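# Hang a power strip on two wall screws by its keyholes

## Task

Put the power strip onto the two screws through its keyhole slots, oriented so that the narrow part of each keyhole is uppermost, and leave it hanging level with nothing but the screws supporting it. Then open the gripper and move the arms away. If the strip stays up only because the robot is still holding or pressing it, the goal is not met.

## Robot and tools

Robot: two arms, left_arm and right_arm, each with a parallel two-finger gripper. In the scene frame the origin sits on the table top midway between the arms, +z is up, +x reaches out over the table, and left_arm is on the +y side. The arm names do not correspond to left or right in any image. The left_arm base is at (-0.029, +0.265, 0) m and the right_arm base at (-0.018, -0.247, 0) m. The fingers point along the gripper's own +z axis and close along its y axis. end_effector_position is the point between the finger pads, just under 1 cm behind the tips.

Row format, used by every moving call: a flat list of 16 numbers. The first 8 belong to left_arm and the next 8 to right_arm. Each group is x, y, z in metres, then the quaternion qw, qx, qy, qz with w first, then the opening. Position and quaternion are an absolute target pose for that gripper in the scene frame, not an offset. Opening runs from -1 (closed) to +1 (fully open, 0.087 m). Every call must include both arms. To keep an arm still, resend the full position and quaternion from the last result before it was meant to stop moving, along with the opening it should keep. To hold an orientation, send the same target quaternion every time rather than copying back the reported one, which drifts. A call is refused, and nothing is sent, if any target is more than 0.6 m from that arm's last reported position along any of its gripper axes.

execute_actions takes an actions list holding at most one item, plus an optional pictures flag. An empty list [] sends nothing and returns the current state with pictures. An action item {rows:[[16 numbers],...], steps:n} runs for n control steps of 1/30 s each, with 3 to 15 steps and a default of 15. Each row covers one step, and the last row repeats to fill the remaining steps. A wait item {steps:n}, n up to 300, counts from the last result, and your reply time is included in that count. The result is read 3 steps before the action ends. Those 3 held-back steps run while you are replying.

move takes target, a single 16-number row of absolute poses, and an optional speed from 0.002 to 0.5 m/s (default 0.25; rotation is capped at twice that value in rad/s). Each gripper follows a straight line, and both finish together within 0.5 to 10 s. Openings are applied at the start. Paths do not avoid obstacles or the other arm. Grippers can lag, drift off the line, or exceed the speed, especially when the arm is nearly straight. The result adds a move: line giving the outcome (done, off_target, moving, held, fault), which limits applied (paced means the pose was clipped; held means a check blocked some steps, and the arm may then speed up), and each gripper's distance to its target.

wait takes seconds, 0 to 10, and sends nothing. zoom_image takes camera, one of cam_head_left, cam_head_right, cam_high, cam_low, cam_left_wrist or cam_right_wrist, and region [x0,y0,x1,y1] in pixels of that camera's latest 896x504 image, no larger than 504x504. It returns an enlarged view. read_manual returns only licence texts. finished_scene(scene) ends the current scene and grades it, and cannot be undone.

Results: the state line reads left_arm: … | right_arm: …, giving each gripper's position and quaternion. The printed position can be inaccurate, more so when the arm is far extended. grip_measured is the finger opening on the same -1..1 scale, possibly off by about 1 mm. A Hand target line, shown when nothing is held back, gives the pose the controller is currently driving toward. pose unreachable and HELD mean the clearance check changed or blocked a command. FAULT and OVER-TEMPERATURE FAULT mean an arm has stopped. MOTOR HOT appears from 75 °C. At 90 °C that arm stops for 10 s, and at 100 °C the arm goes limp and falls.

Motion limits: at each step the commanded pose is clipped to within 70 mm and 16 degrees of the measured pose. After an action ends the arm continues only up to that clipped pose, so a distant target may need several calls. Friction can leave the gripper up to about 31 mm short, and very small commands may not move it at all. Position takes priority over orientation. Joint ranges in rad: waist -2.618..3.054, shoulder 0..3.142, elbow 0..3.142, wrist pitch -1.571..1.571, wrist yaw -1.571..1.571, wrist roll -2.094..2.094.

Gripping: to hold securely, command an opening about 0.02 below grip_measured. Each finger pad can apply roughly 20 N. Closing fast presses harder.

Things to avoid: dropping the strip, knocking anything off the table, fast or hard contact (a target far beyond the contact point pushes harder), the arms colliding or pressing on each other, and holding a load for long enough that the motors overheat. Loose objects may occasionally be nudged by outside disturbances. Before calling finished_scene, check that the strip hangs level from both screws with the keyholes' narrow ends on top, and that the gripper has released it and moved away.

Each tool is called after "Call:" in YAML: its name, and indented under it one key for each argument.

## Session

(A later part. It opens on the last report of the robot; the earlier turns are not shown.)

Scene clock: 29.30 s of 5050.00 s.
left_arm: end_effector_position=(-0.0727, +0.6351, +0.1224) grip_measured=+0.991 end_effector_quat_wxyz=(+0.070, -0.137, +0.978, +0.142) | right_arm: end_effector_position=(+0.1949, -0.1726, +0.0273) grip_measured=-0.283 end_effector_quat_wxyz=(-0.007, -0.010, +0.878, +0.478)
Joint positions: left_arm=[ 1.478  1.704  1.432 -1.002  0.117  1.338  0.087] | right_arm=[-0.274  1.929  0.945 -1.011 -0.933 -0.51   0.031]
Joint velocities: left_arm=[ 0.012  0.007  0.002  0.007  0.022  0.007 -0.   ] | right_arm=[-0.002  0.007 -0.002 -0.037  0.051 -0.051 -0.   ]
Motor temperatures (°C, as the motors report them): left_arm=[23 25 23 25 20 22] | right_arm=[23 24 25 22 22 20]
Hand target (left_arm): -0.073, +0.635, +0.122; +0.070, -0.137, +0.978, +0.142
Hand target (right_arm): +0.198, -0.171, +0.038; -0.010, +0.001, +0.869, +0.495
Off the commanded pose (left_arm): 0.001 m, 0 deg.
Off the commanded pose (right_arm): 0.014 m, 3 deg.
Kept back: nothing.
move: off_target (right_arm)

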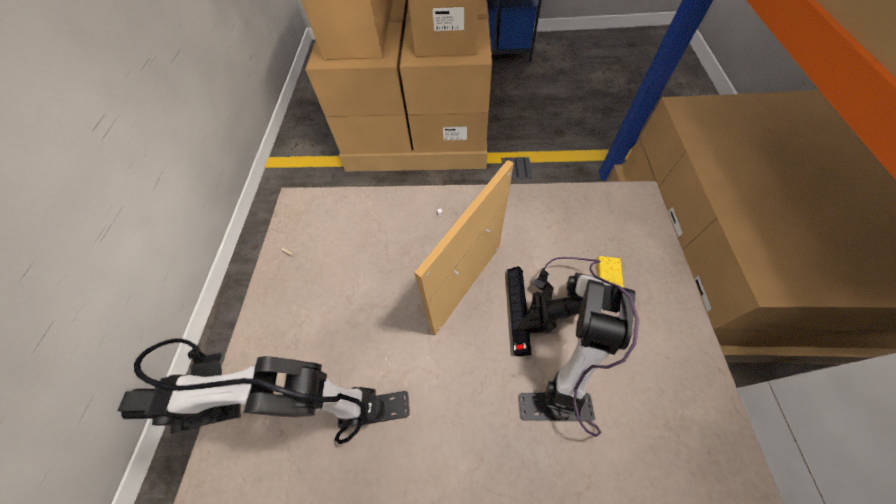

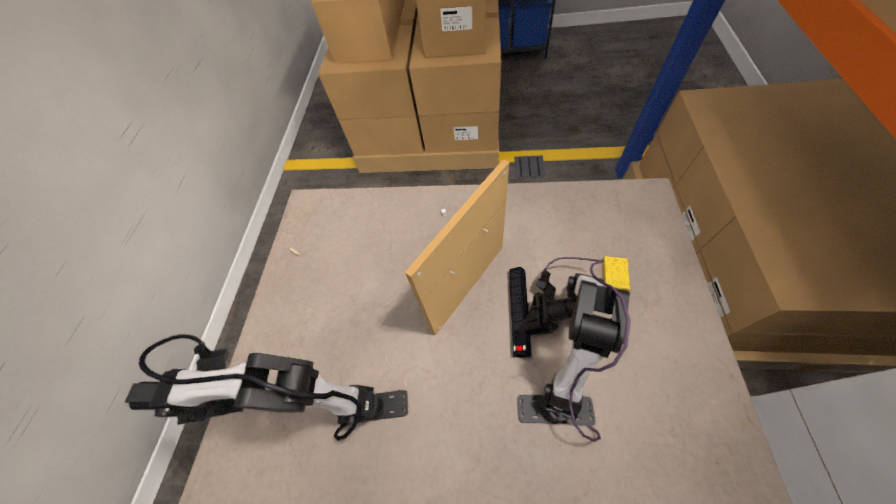

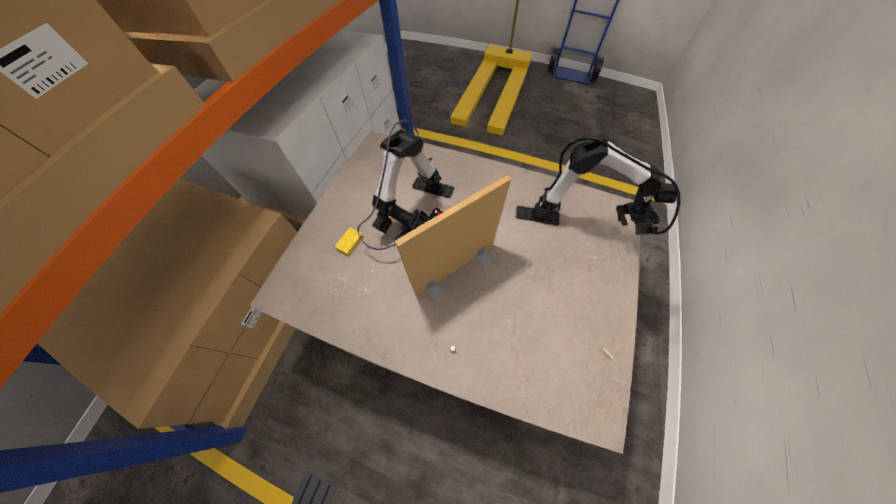

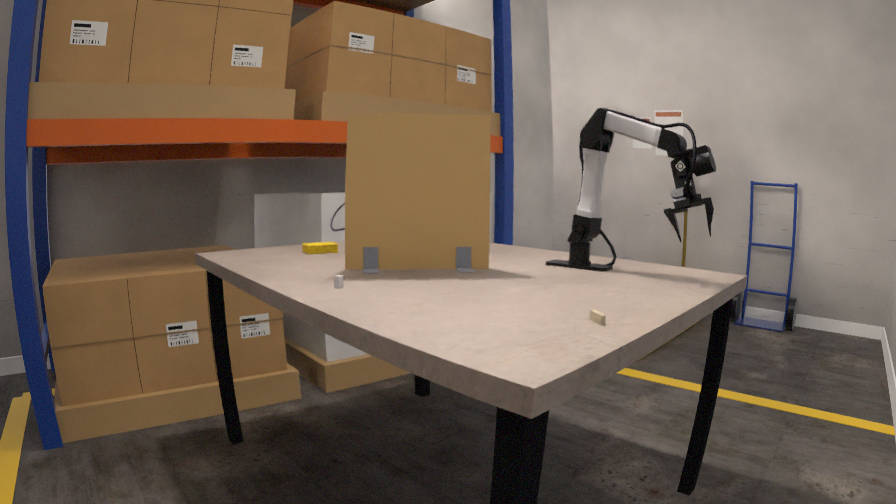

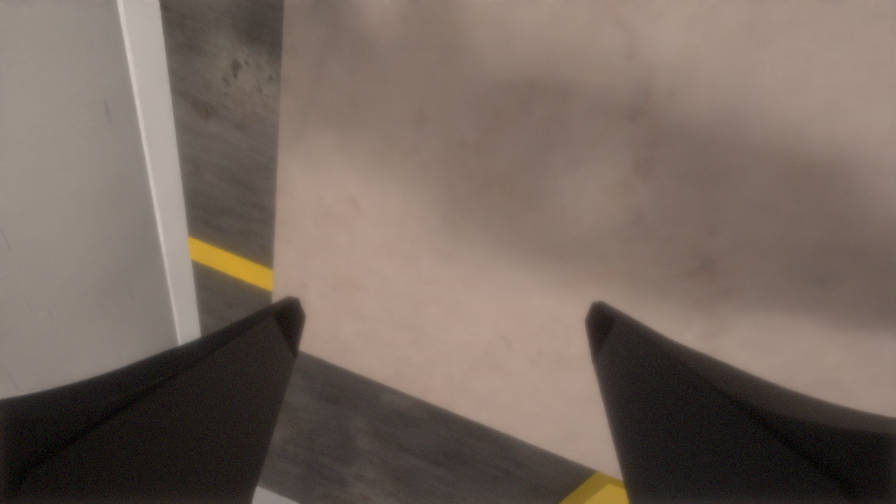

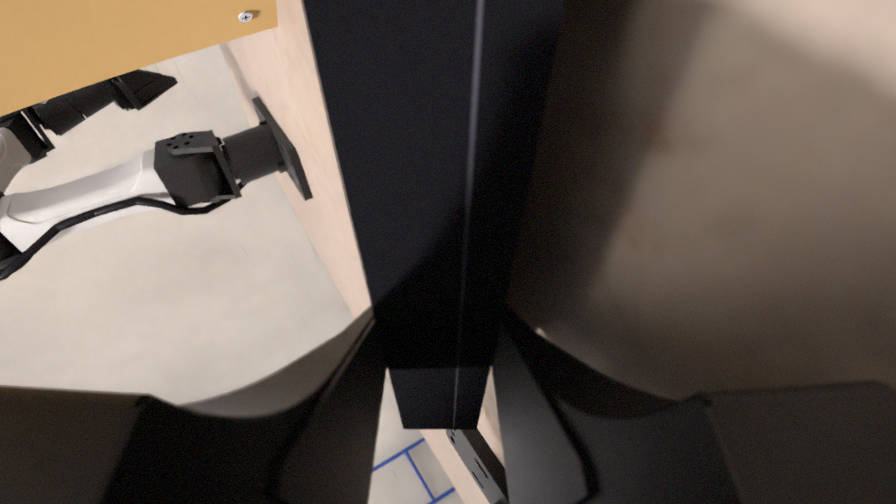

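Release and withdraw, then survey.

Call:
move:
  target: [-0.073,0.635,0.122,0.07,-0.137,0.978,0.142,1, 0.2,-0.235,0.04,0,0,0.866,0.5,0.0]
  speed: 0.04

Call:
move:
  target: [-0.073,0.635,0.122,0.07,-0.137,0.978,0.142,1, 0.263,-0.178,0.1,0,0,1,0,1]

Call:
move:
  target: [-0.073,0.635,0.122,0.07,-0.137,0.978,0.142,1, 0.263,-0.178,0.014,0,0,1,0,1]
  speed: 0.1

Scene clock: 31.53 s of 5050.00 s.
left_arm: end_effector_position=(-0.0727, +0.6351, +0.1224) grip_measured=+0.991 end_effector_quat_wxyz=(+0.070, -0.137, +0.978, +0.142) | right_arm: end_effector_position=(+0.1978, -0.2310, +0.0384) grip_measured=+0.000 end_effector_quat_wxyz=(+0.002, -0.002, +0.866, +0.500)
Joint positions: left_arm=[ 1.478  1.704  1.432 -1.002  0.117  1.338  0.087] | right_arm=[-0.489  2.06   1.12  -1.309 -0.873 -0.816  0.044]
Joint velocities: left_arm=[ 0.002 -0.007  0.002 -0.022 -0.007 -0.007 -0.001] | right_arm=[ 0.007 -0.022  0.012  0.007 -0.022  0.081  0.001]
Motor temperatures (°C, as the motors report them): left_arm=[23 25 23 25 20 22] | right_arm=[23 24 25 22 22 20]
Hand target (left_arm): -0.073, +0.635, +0.122; +0.070, -0.137, +0.978, +0.142
Hand target (right_arm): +0.199, -0.235, +0.040; -0.002, -0.001, +0.866, +0.501
Off the commanded pose (left_arm): 0.001 m, 0 deg.
Off the commanded pose (right_arm): 0.005 m, 0 deg.
Kept back: nothing.
move: done

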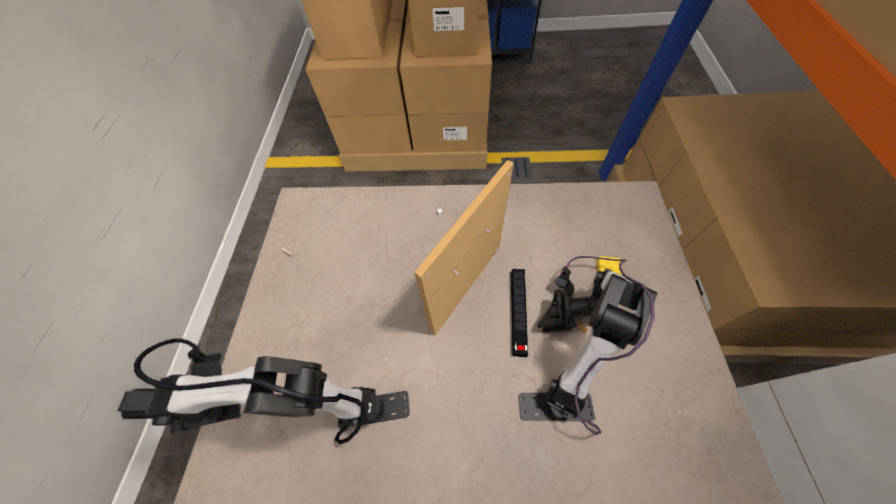

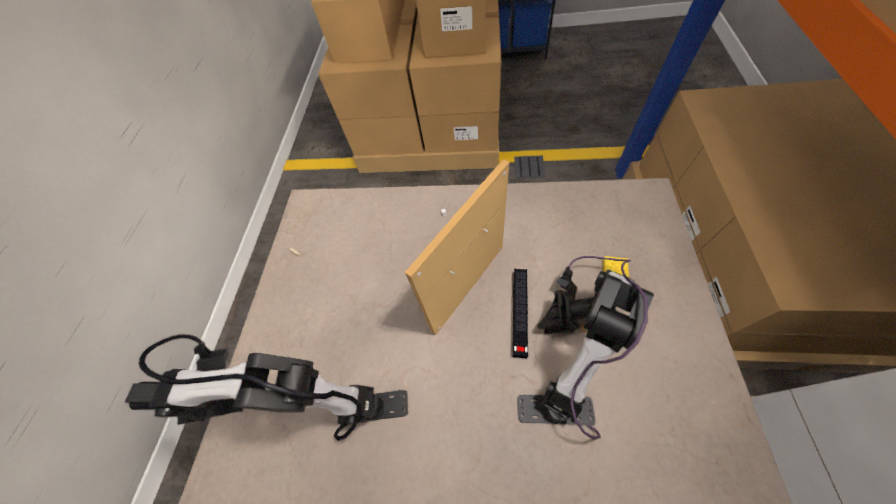

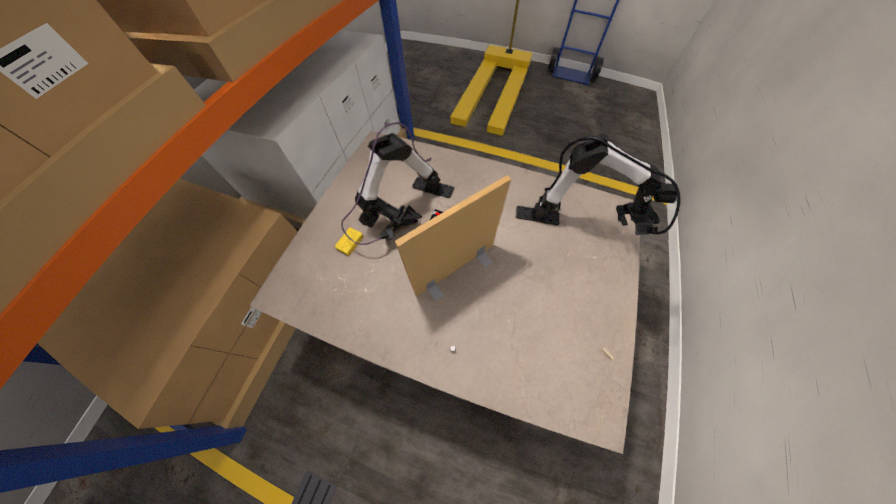

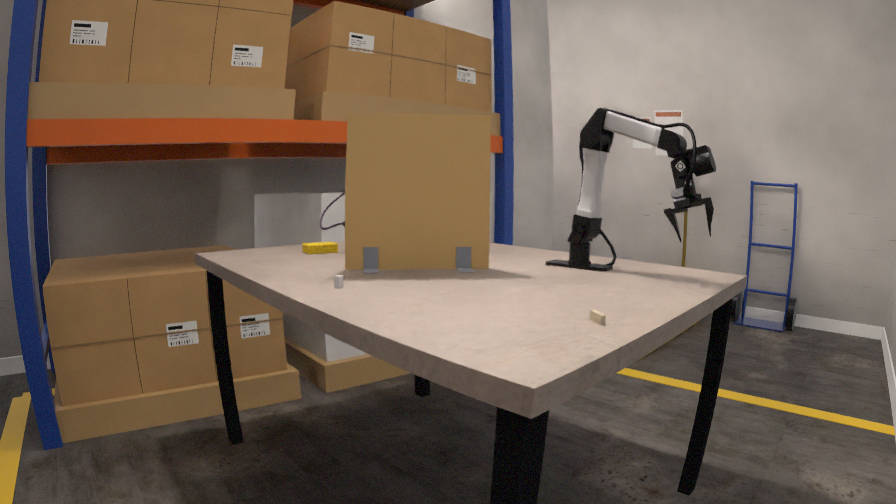

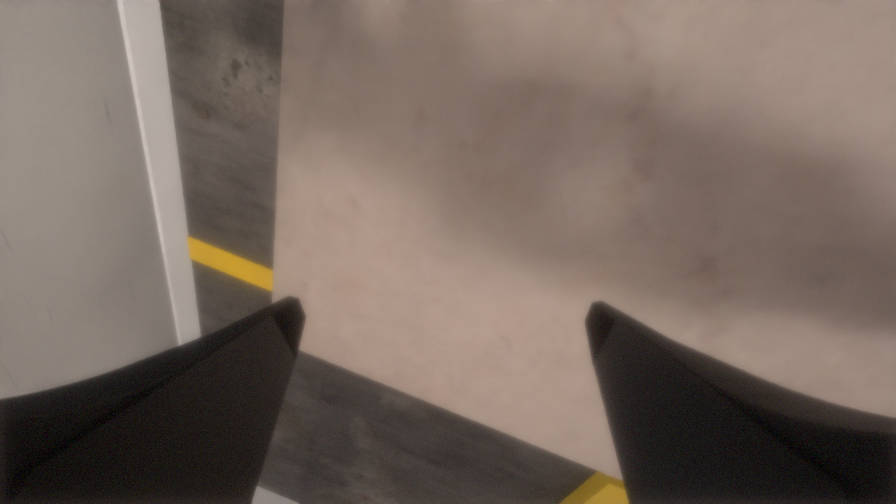

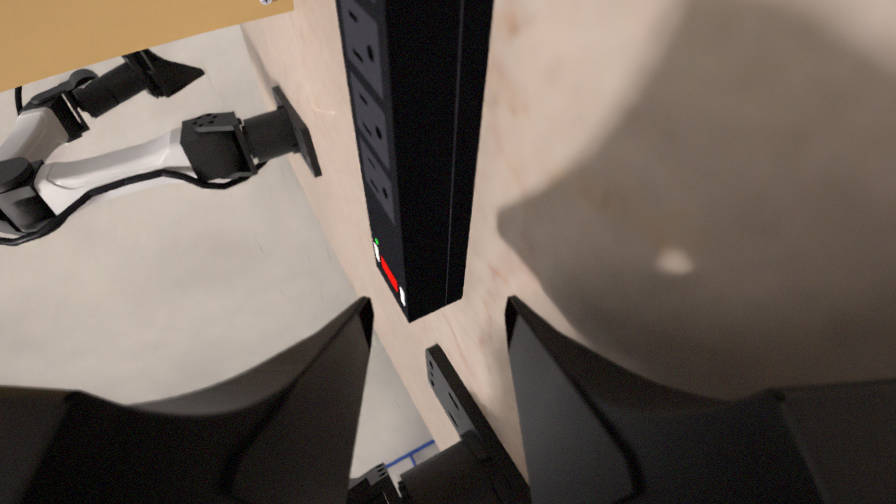

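Scene clock: 34.23 s of 5050.00 s.
left_arm: end_effector_position=(-0.0727, +0.6351, +0.1224) grip_measured=+0.991 end_effector_quat_wxyz=(+0.070, -0.137, +0.978, +0.142) | right_arm: end_effector_position=(+0.2648, -0.1781, +0.0999) grip_measured=+0.982 end_effector_quat_wxyz=(+0.012, +0.006, +1.000, +0.006)
Joint positions: left_arm=[ 1.478  1.704  1.432 -1.002  0.117  1.338  0.087] | right_arm=[ 0.202  1.775  1.448 -1.218 -0.007  0.216  0.087]
Joint velocities: left_arm=[-0.002  0.007 -0.022 -0.022 -0.007 -0.037  0.   ] | right_arm=[ 0.002  0.007  0.007  0.051  0.037  0.051 -0.   ]
Motor temperatures (°C, as the motors report them): left_arm=[23 25 23 25 20 22] | right_arm=[23 25 25 22 22 20]
Hand target (left_arm): -0.073, +0.635, +0.122; +0.070, -0.137, +0.978, +0.142
Hand target (right_arm): +0.266, -0.177, +0.102; +0.009, +0.007, +1.000, +0.001
Off the commanded pose (left_arm): 0.001 m, 0 deg.
Off the commanded pose (right_arm): 0.002 m, 2 deg.
Kept back: nothing.
move: done

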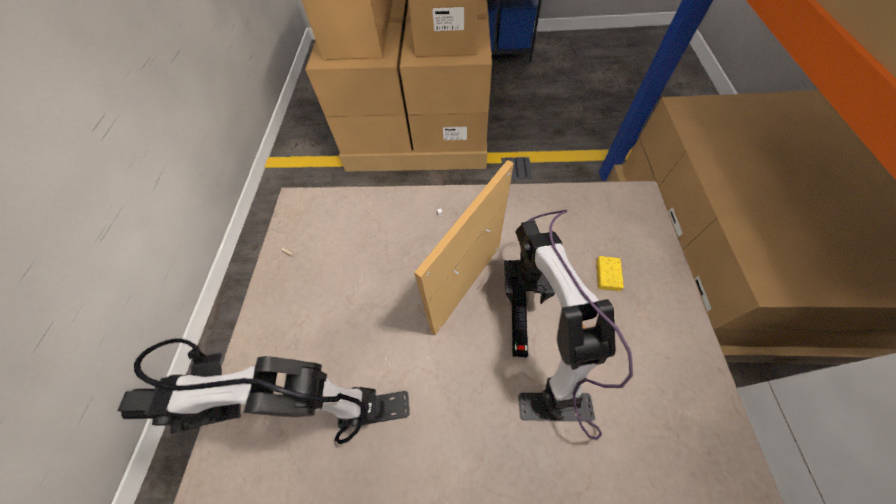

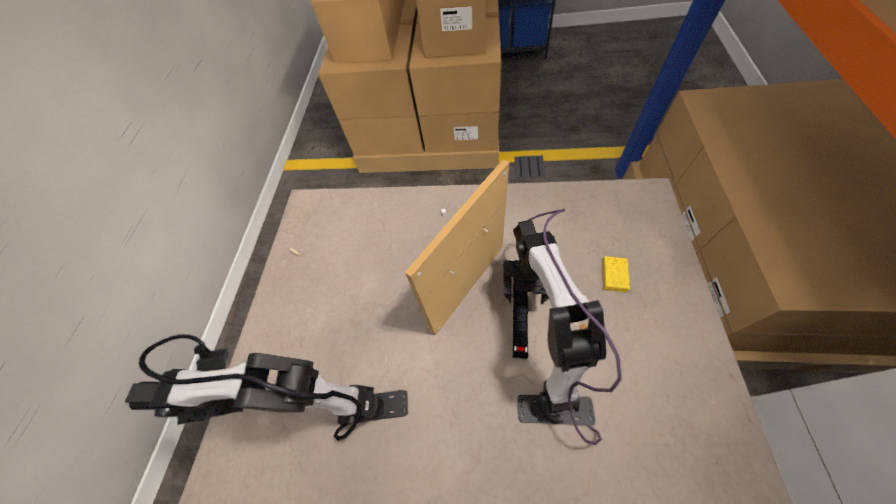

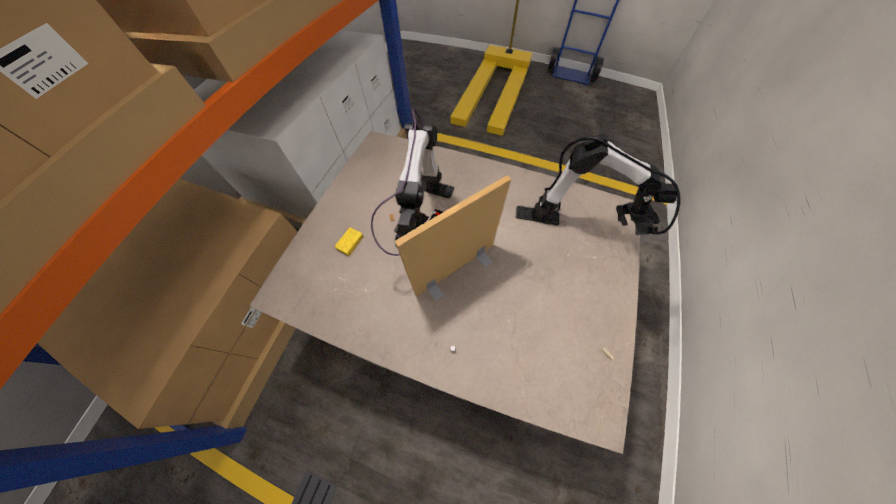

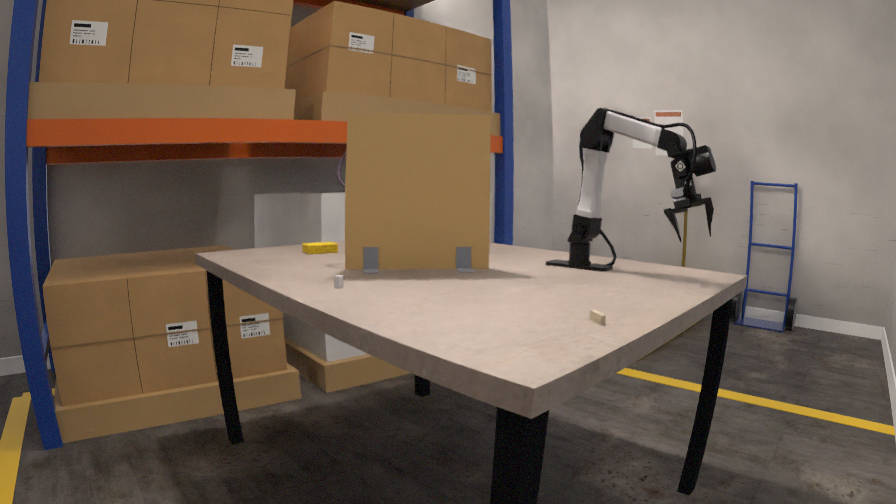

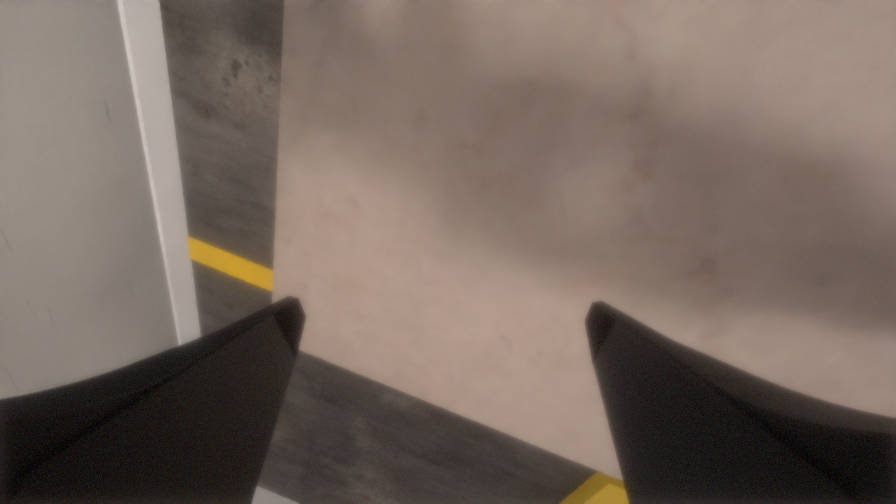

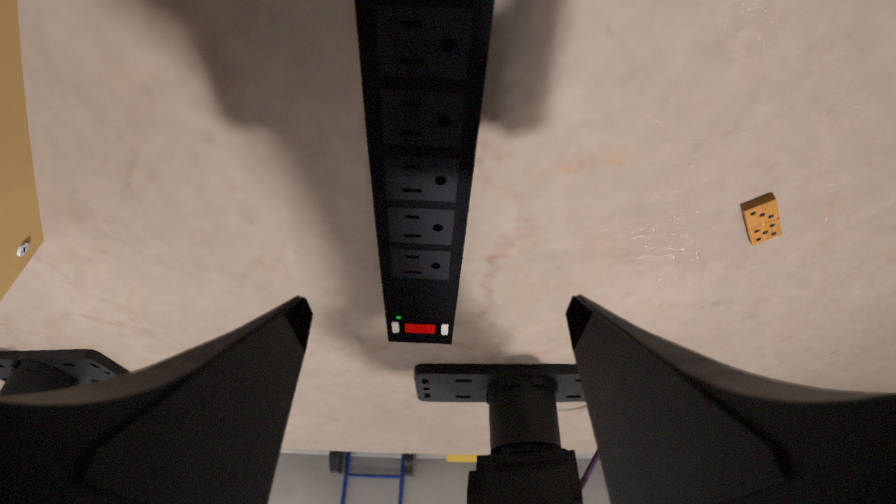

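Scene clock: 35.63 s of 5050.00 s.
left_arm: end_effector_position=(-0.0727, +0.6351, +0.1224) grip_measured=+0.991 end_effector_quat_wxyz=(+0.070, -0.137, +0.978, +0.142) | right_arm: end_effector_position=(+0.2643, -0.1782, +0.0209) grip_measured=+0.982 end_effector_quat_wxyz=(+0.001, +0.006, +1.000, +0.004)
Joint positions: left_arm=[ 1.478  1.704  1.432 -1.002  0.117  1.338  0.087] | right_arm=[ 0.202  1.865  1.236 -0.938 -0.007  0.216  0.087]
Joint velocities: left_arm=[-0.012 -0.007 -0.012  0.037 -0.022 -0.066 -0.001] | right_arm=[ 0.017 -0.032 -0.012 -0.037  0.066  0.11  -0.   ]
Motor temperatures (°C, as the motors report them): left_arm=[23 25 23 25 20 22] | right_arm=[23 25 25 22 22 20]
Hand target (left_arm): -0.073, +0.635, +0.122; +0.070, -0.137, +0.978, +0.142
Hand target (right_arm): +0.263, -0.178, +0.014; -0.000, -0.000, +1.000, -0.000
Off the commanded pose (left_arm): 0.001 m, 0 deg.
Off the commanded pose (right_arm): 0.007 m, 1 deg.
Kept back: nothing.
move: done

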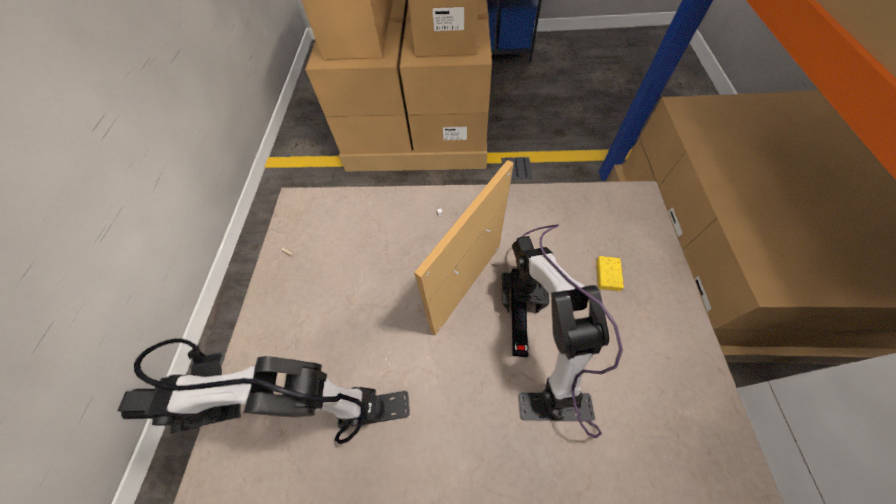

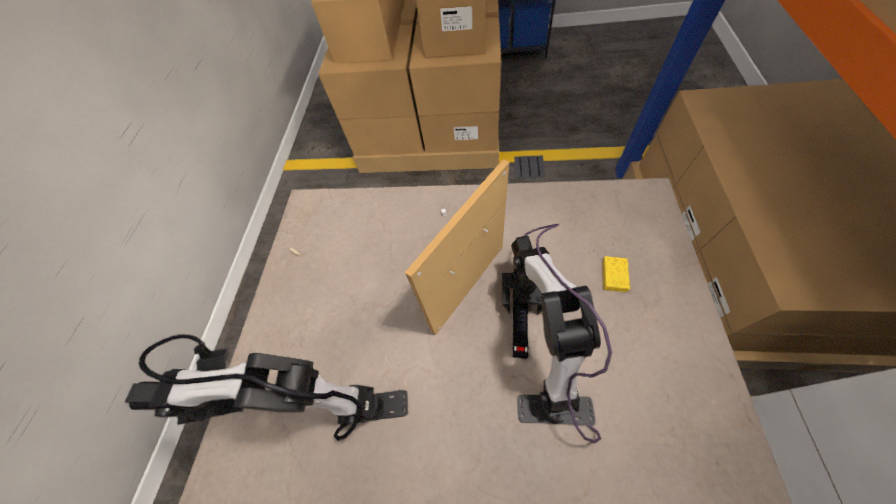

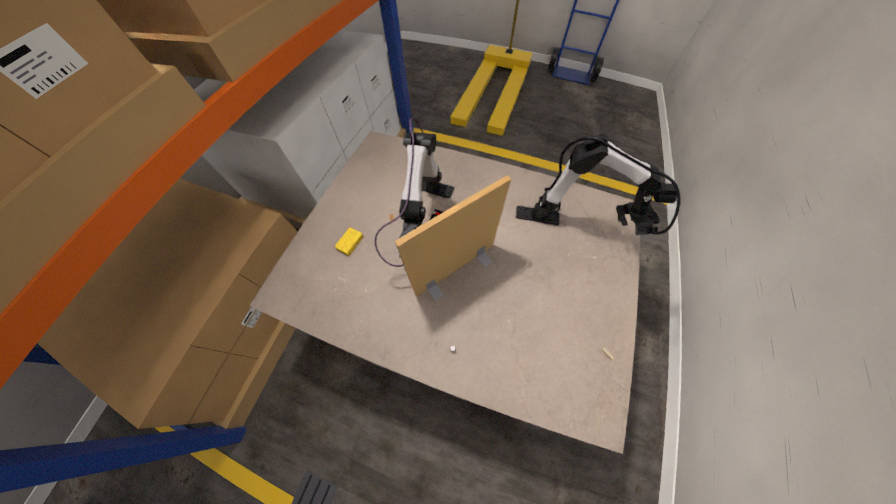

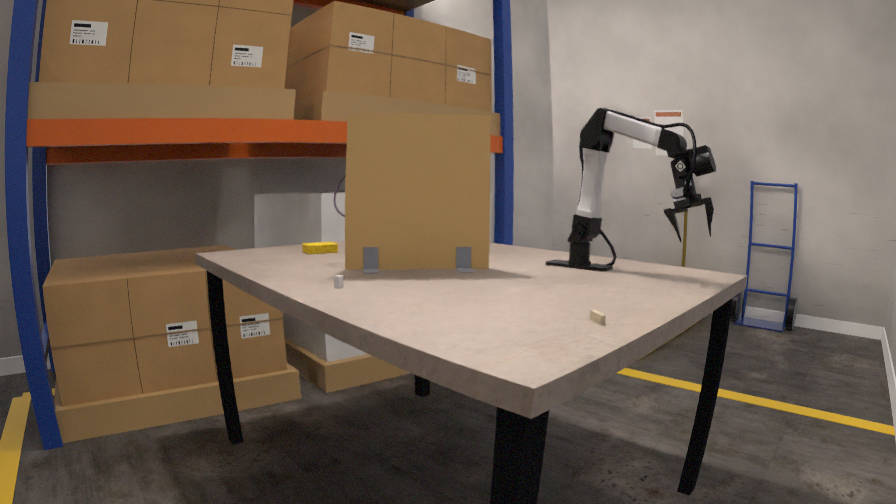

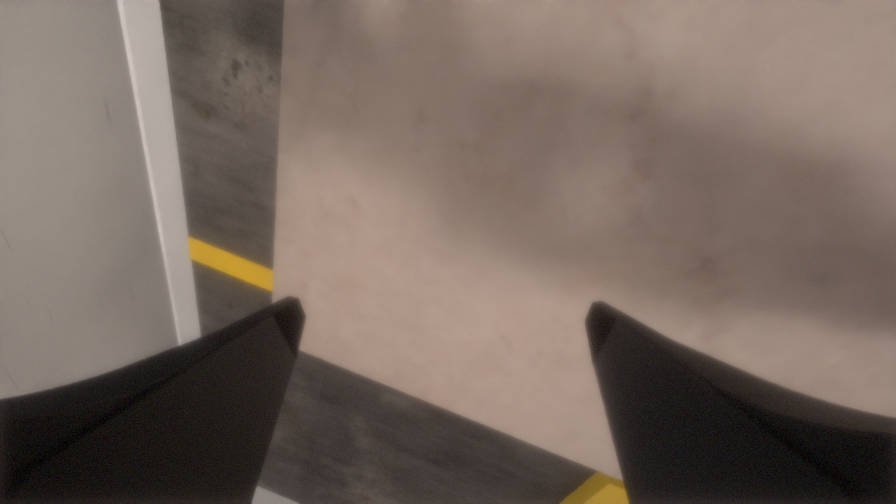

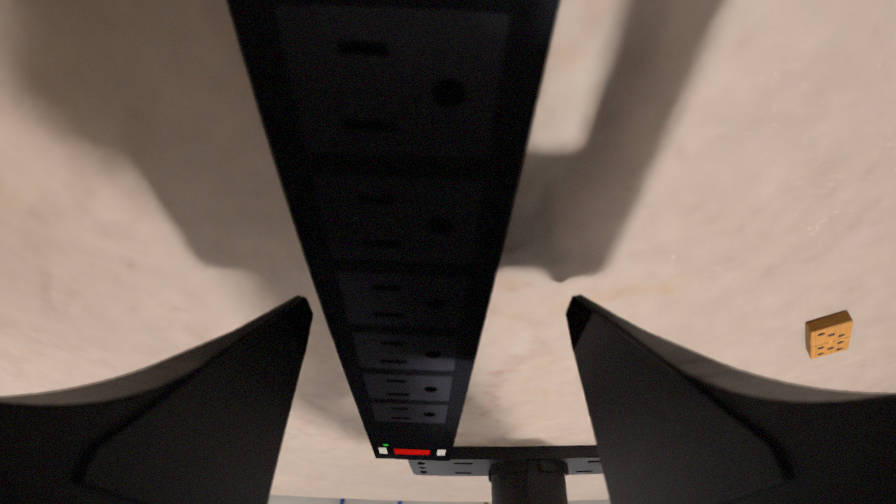

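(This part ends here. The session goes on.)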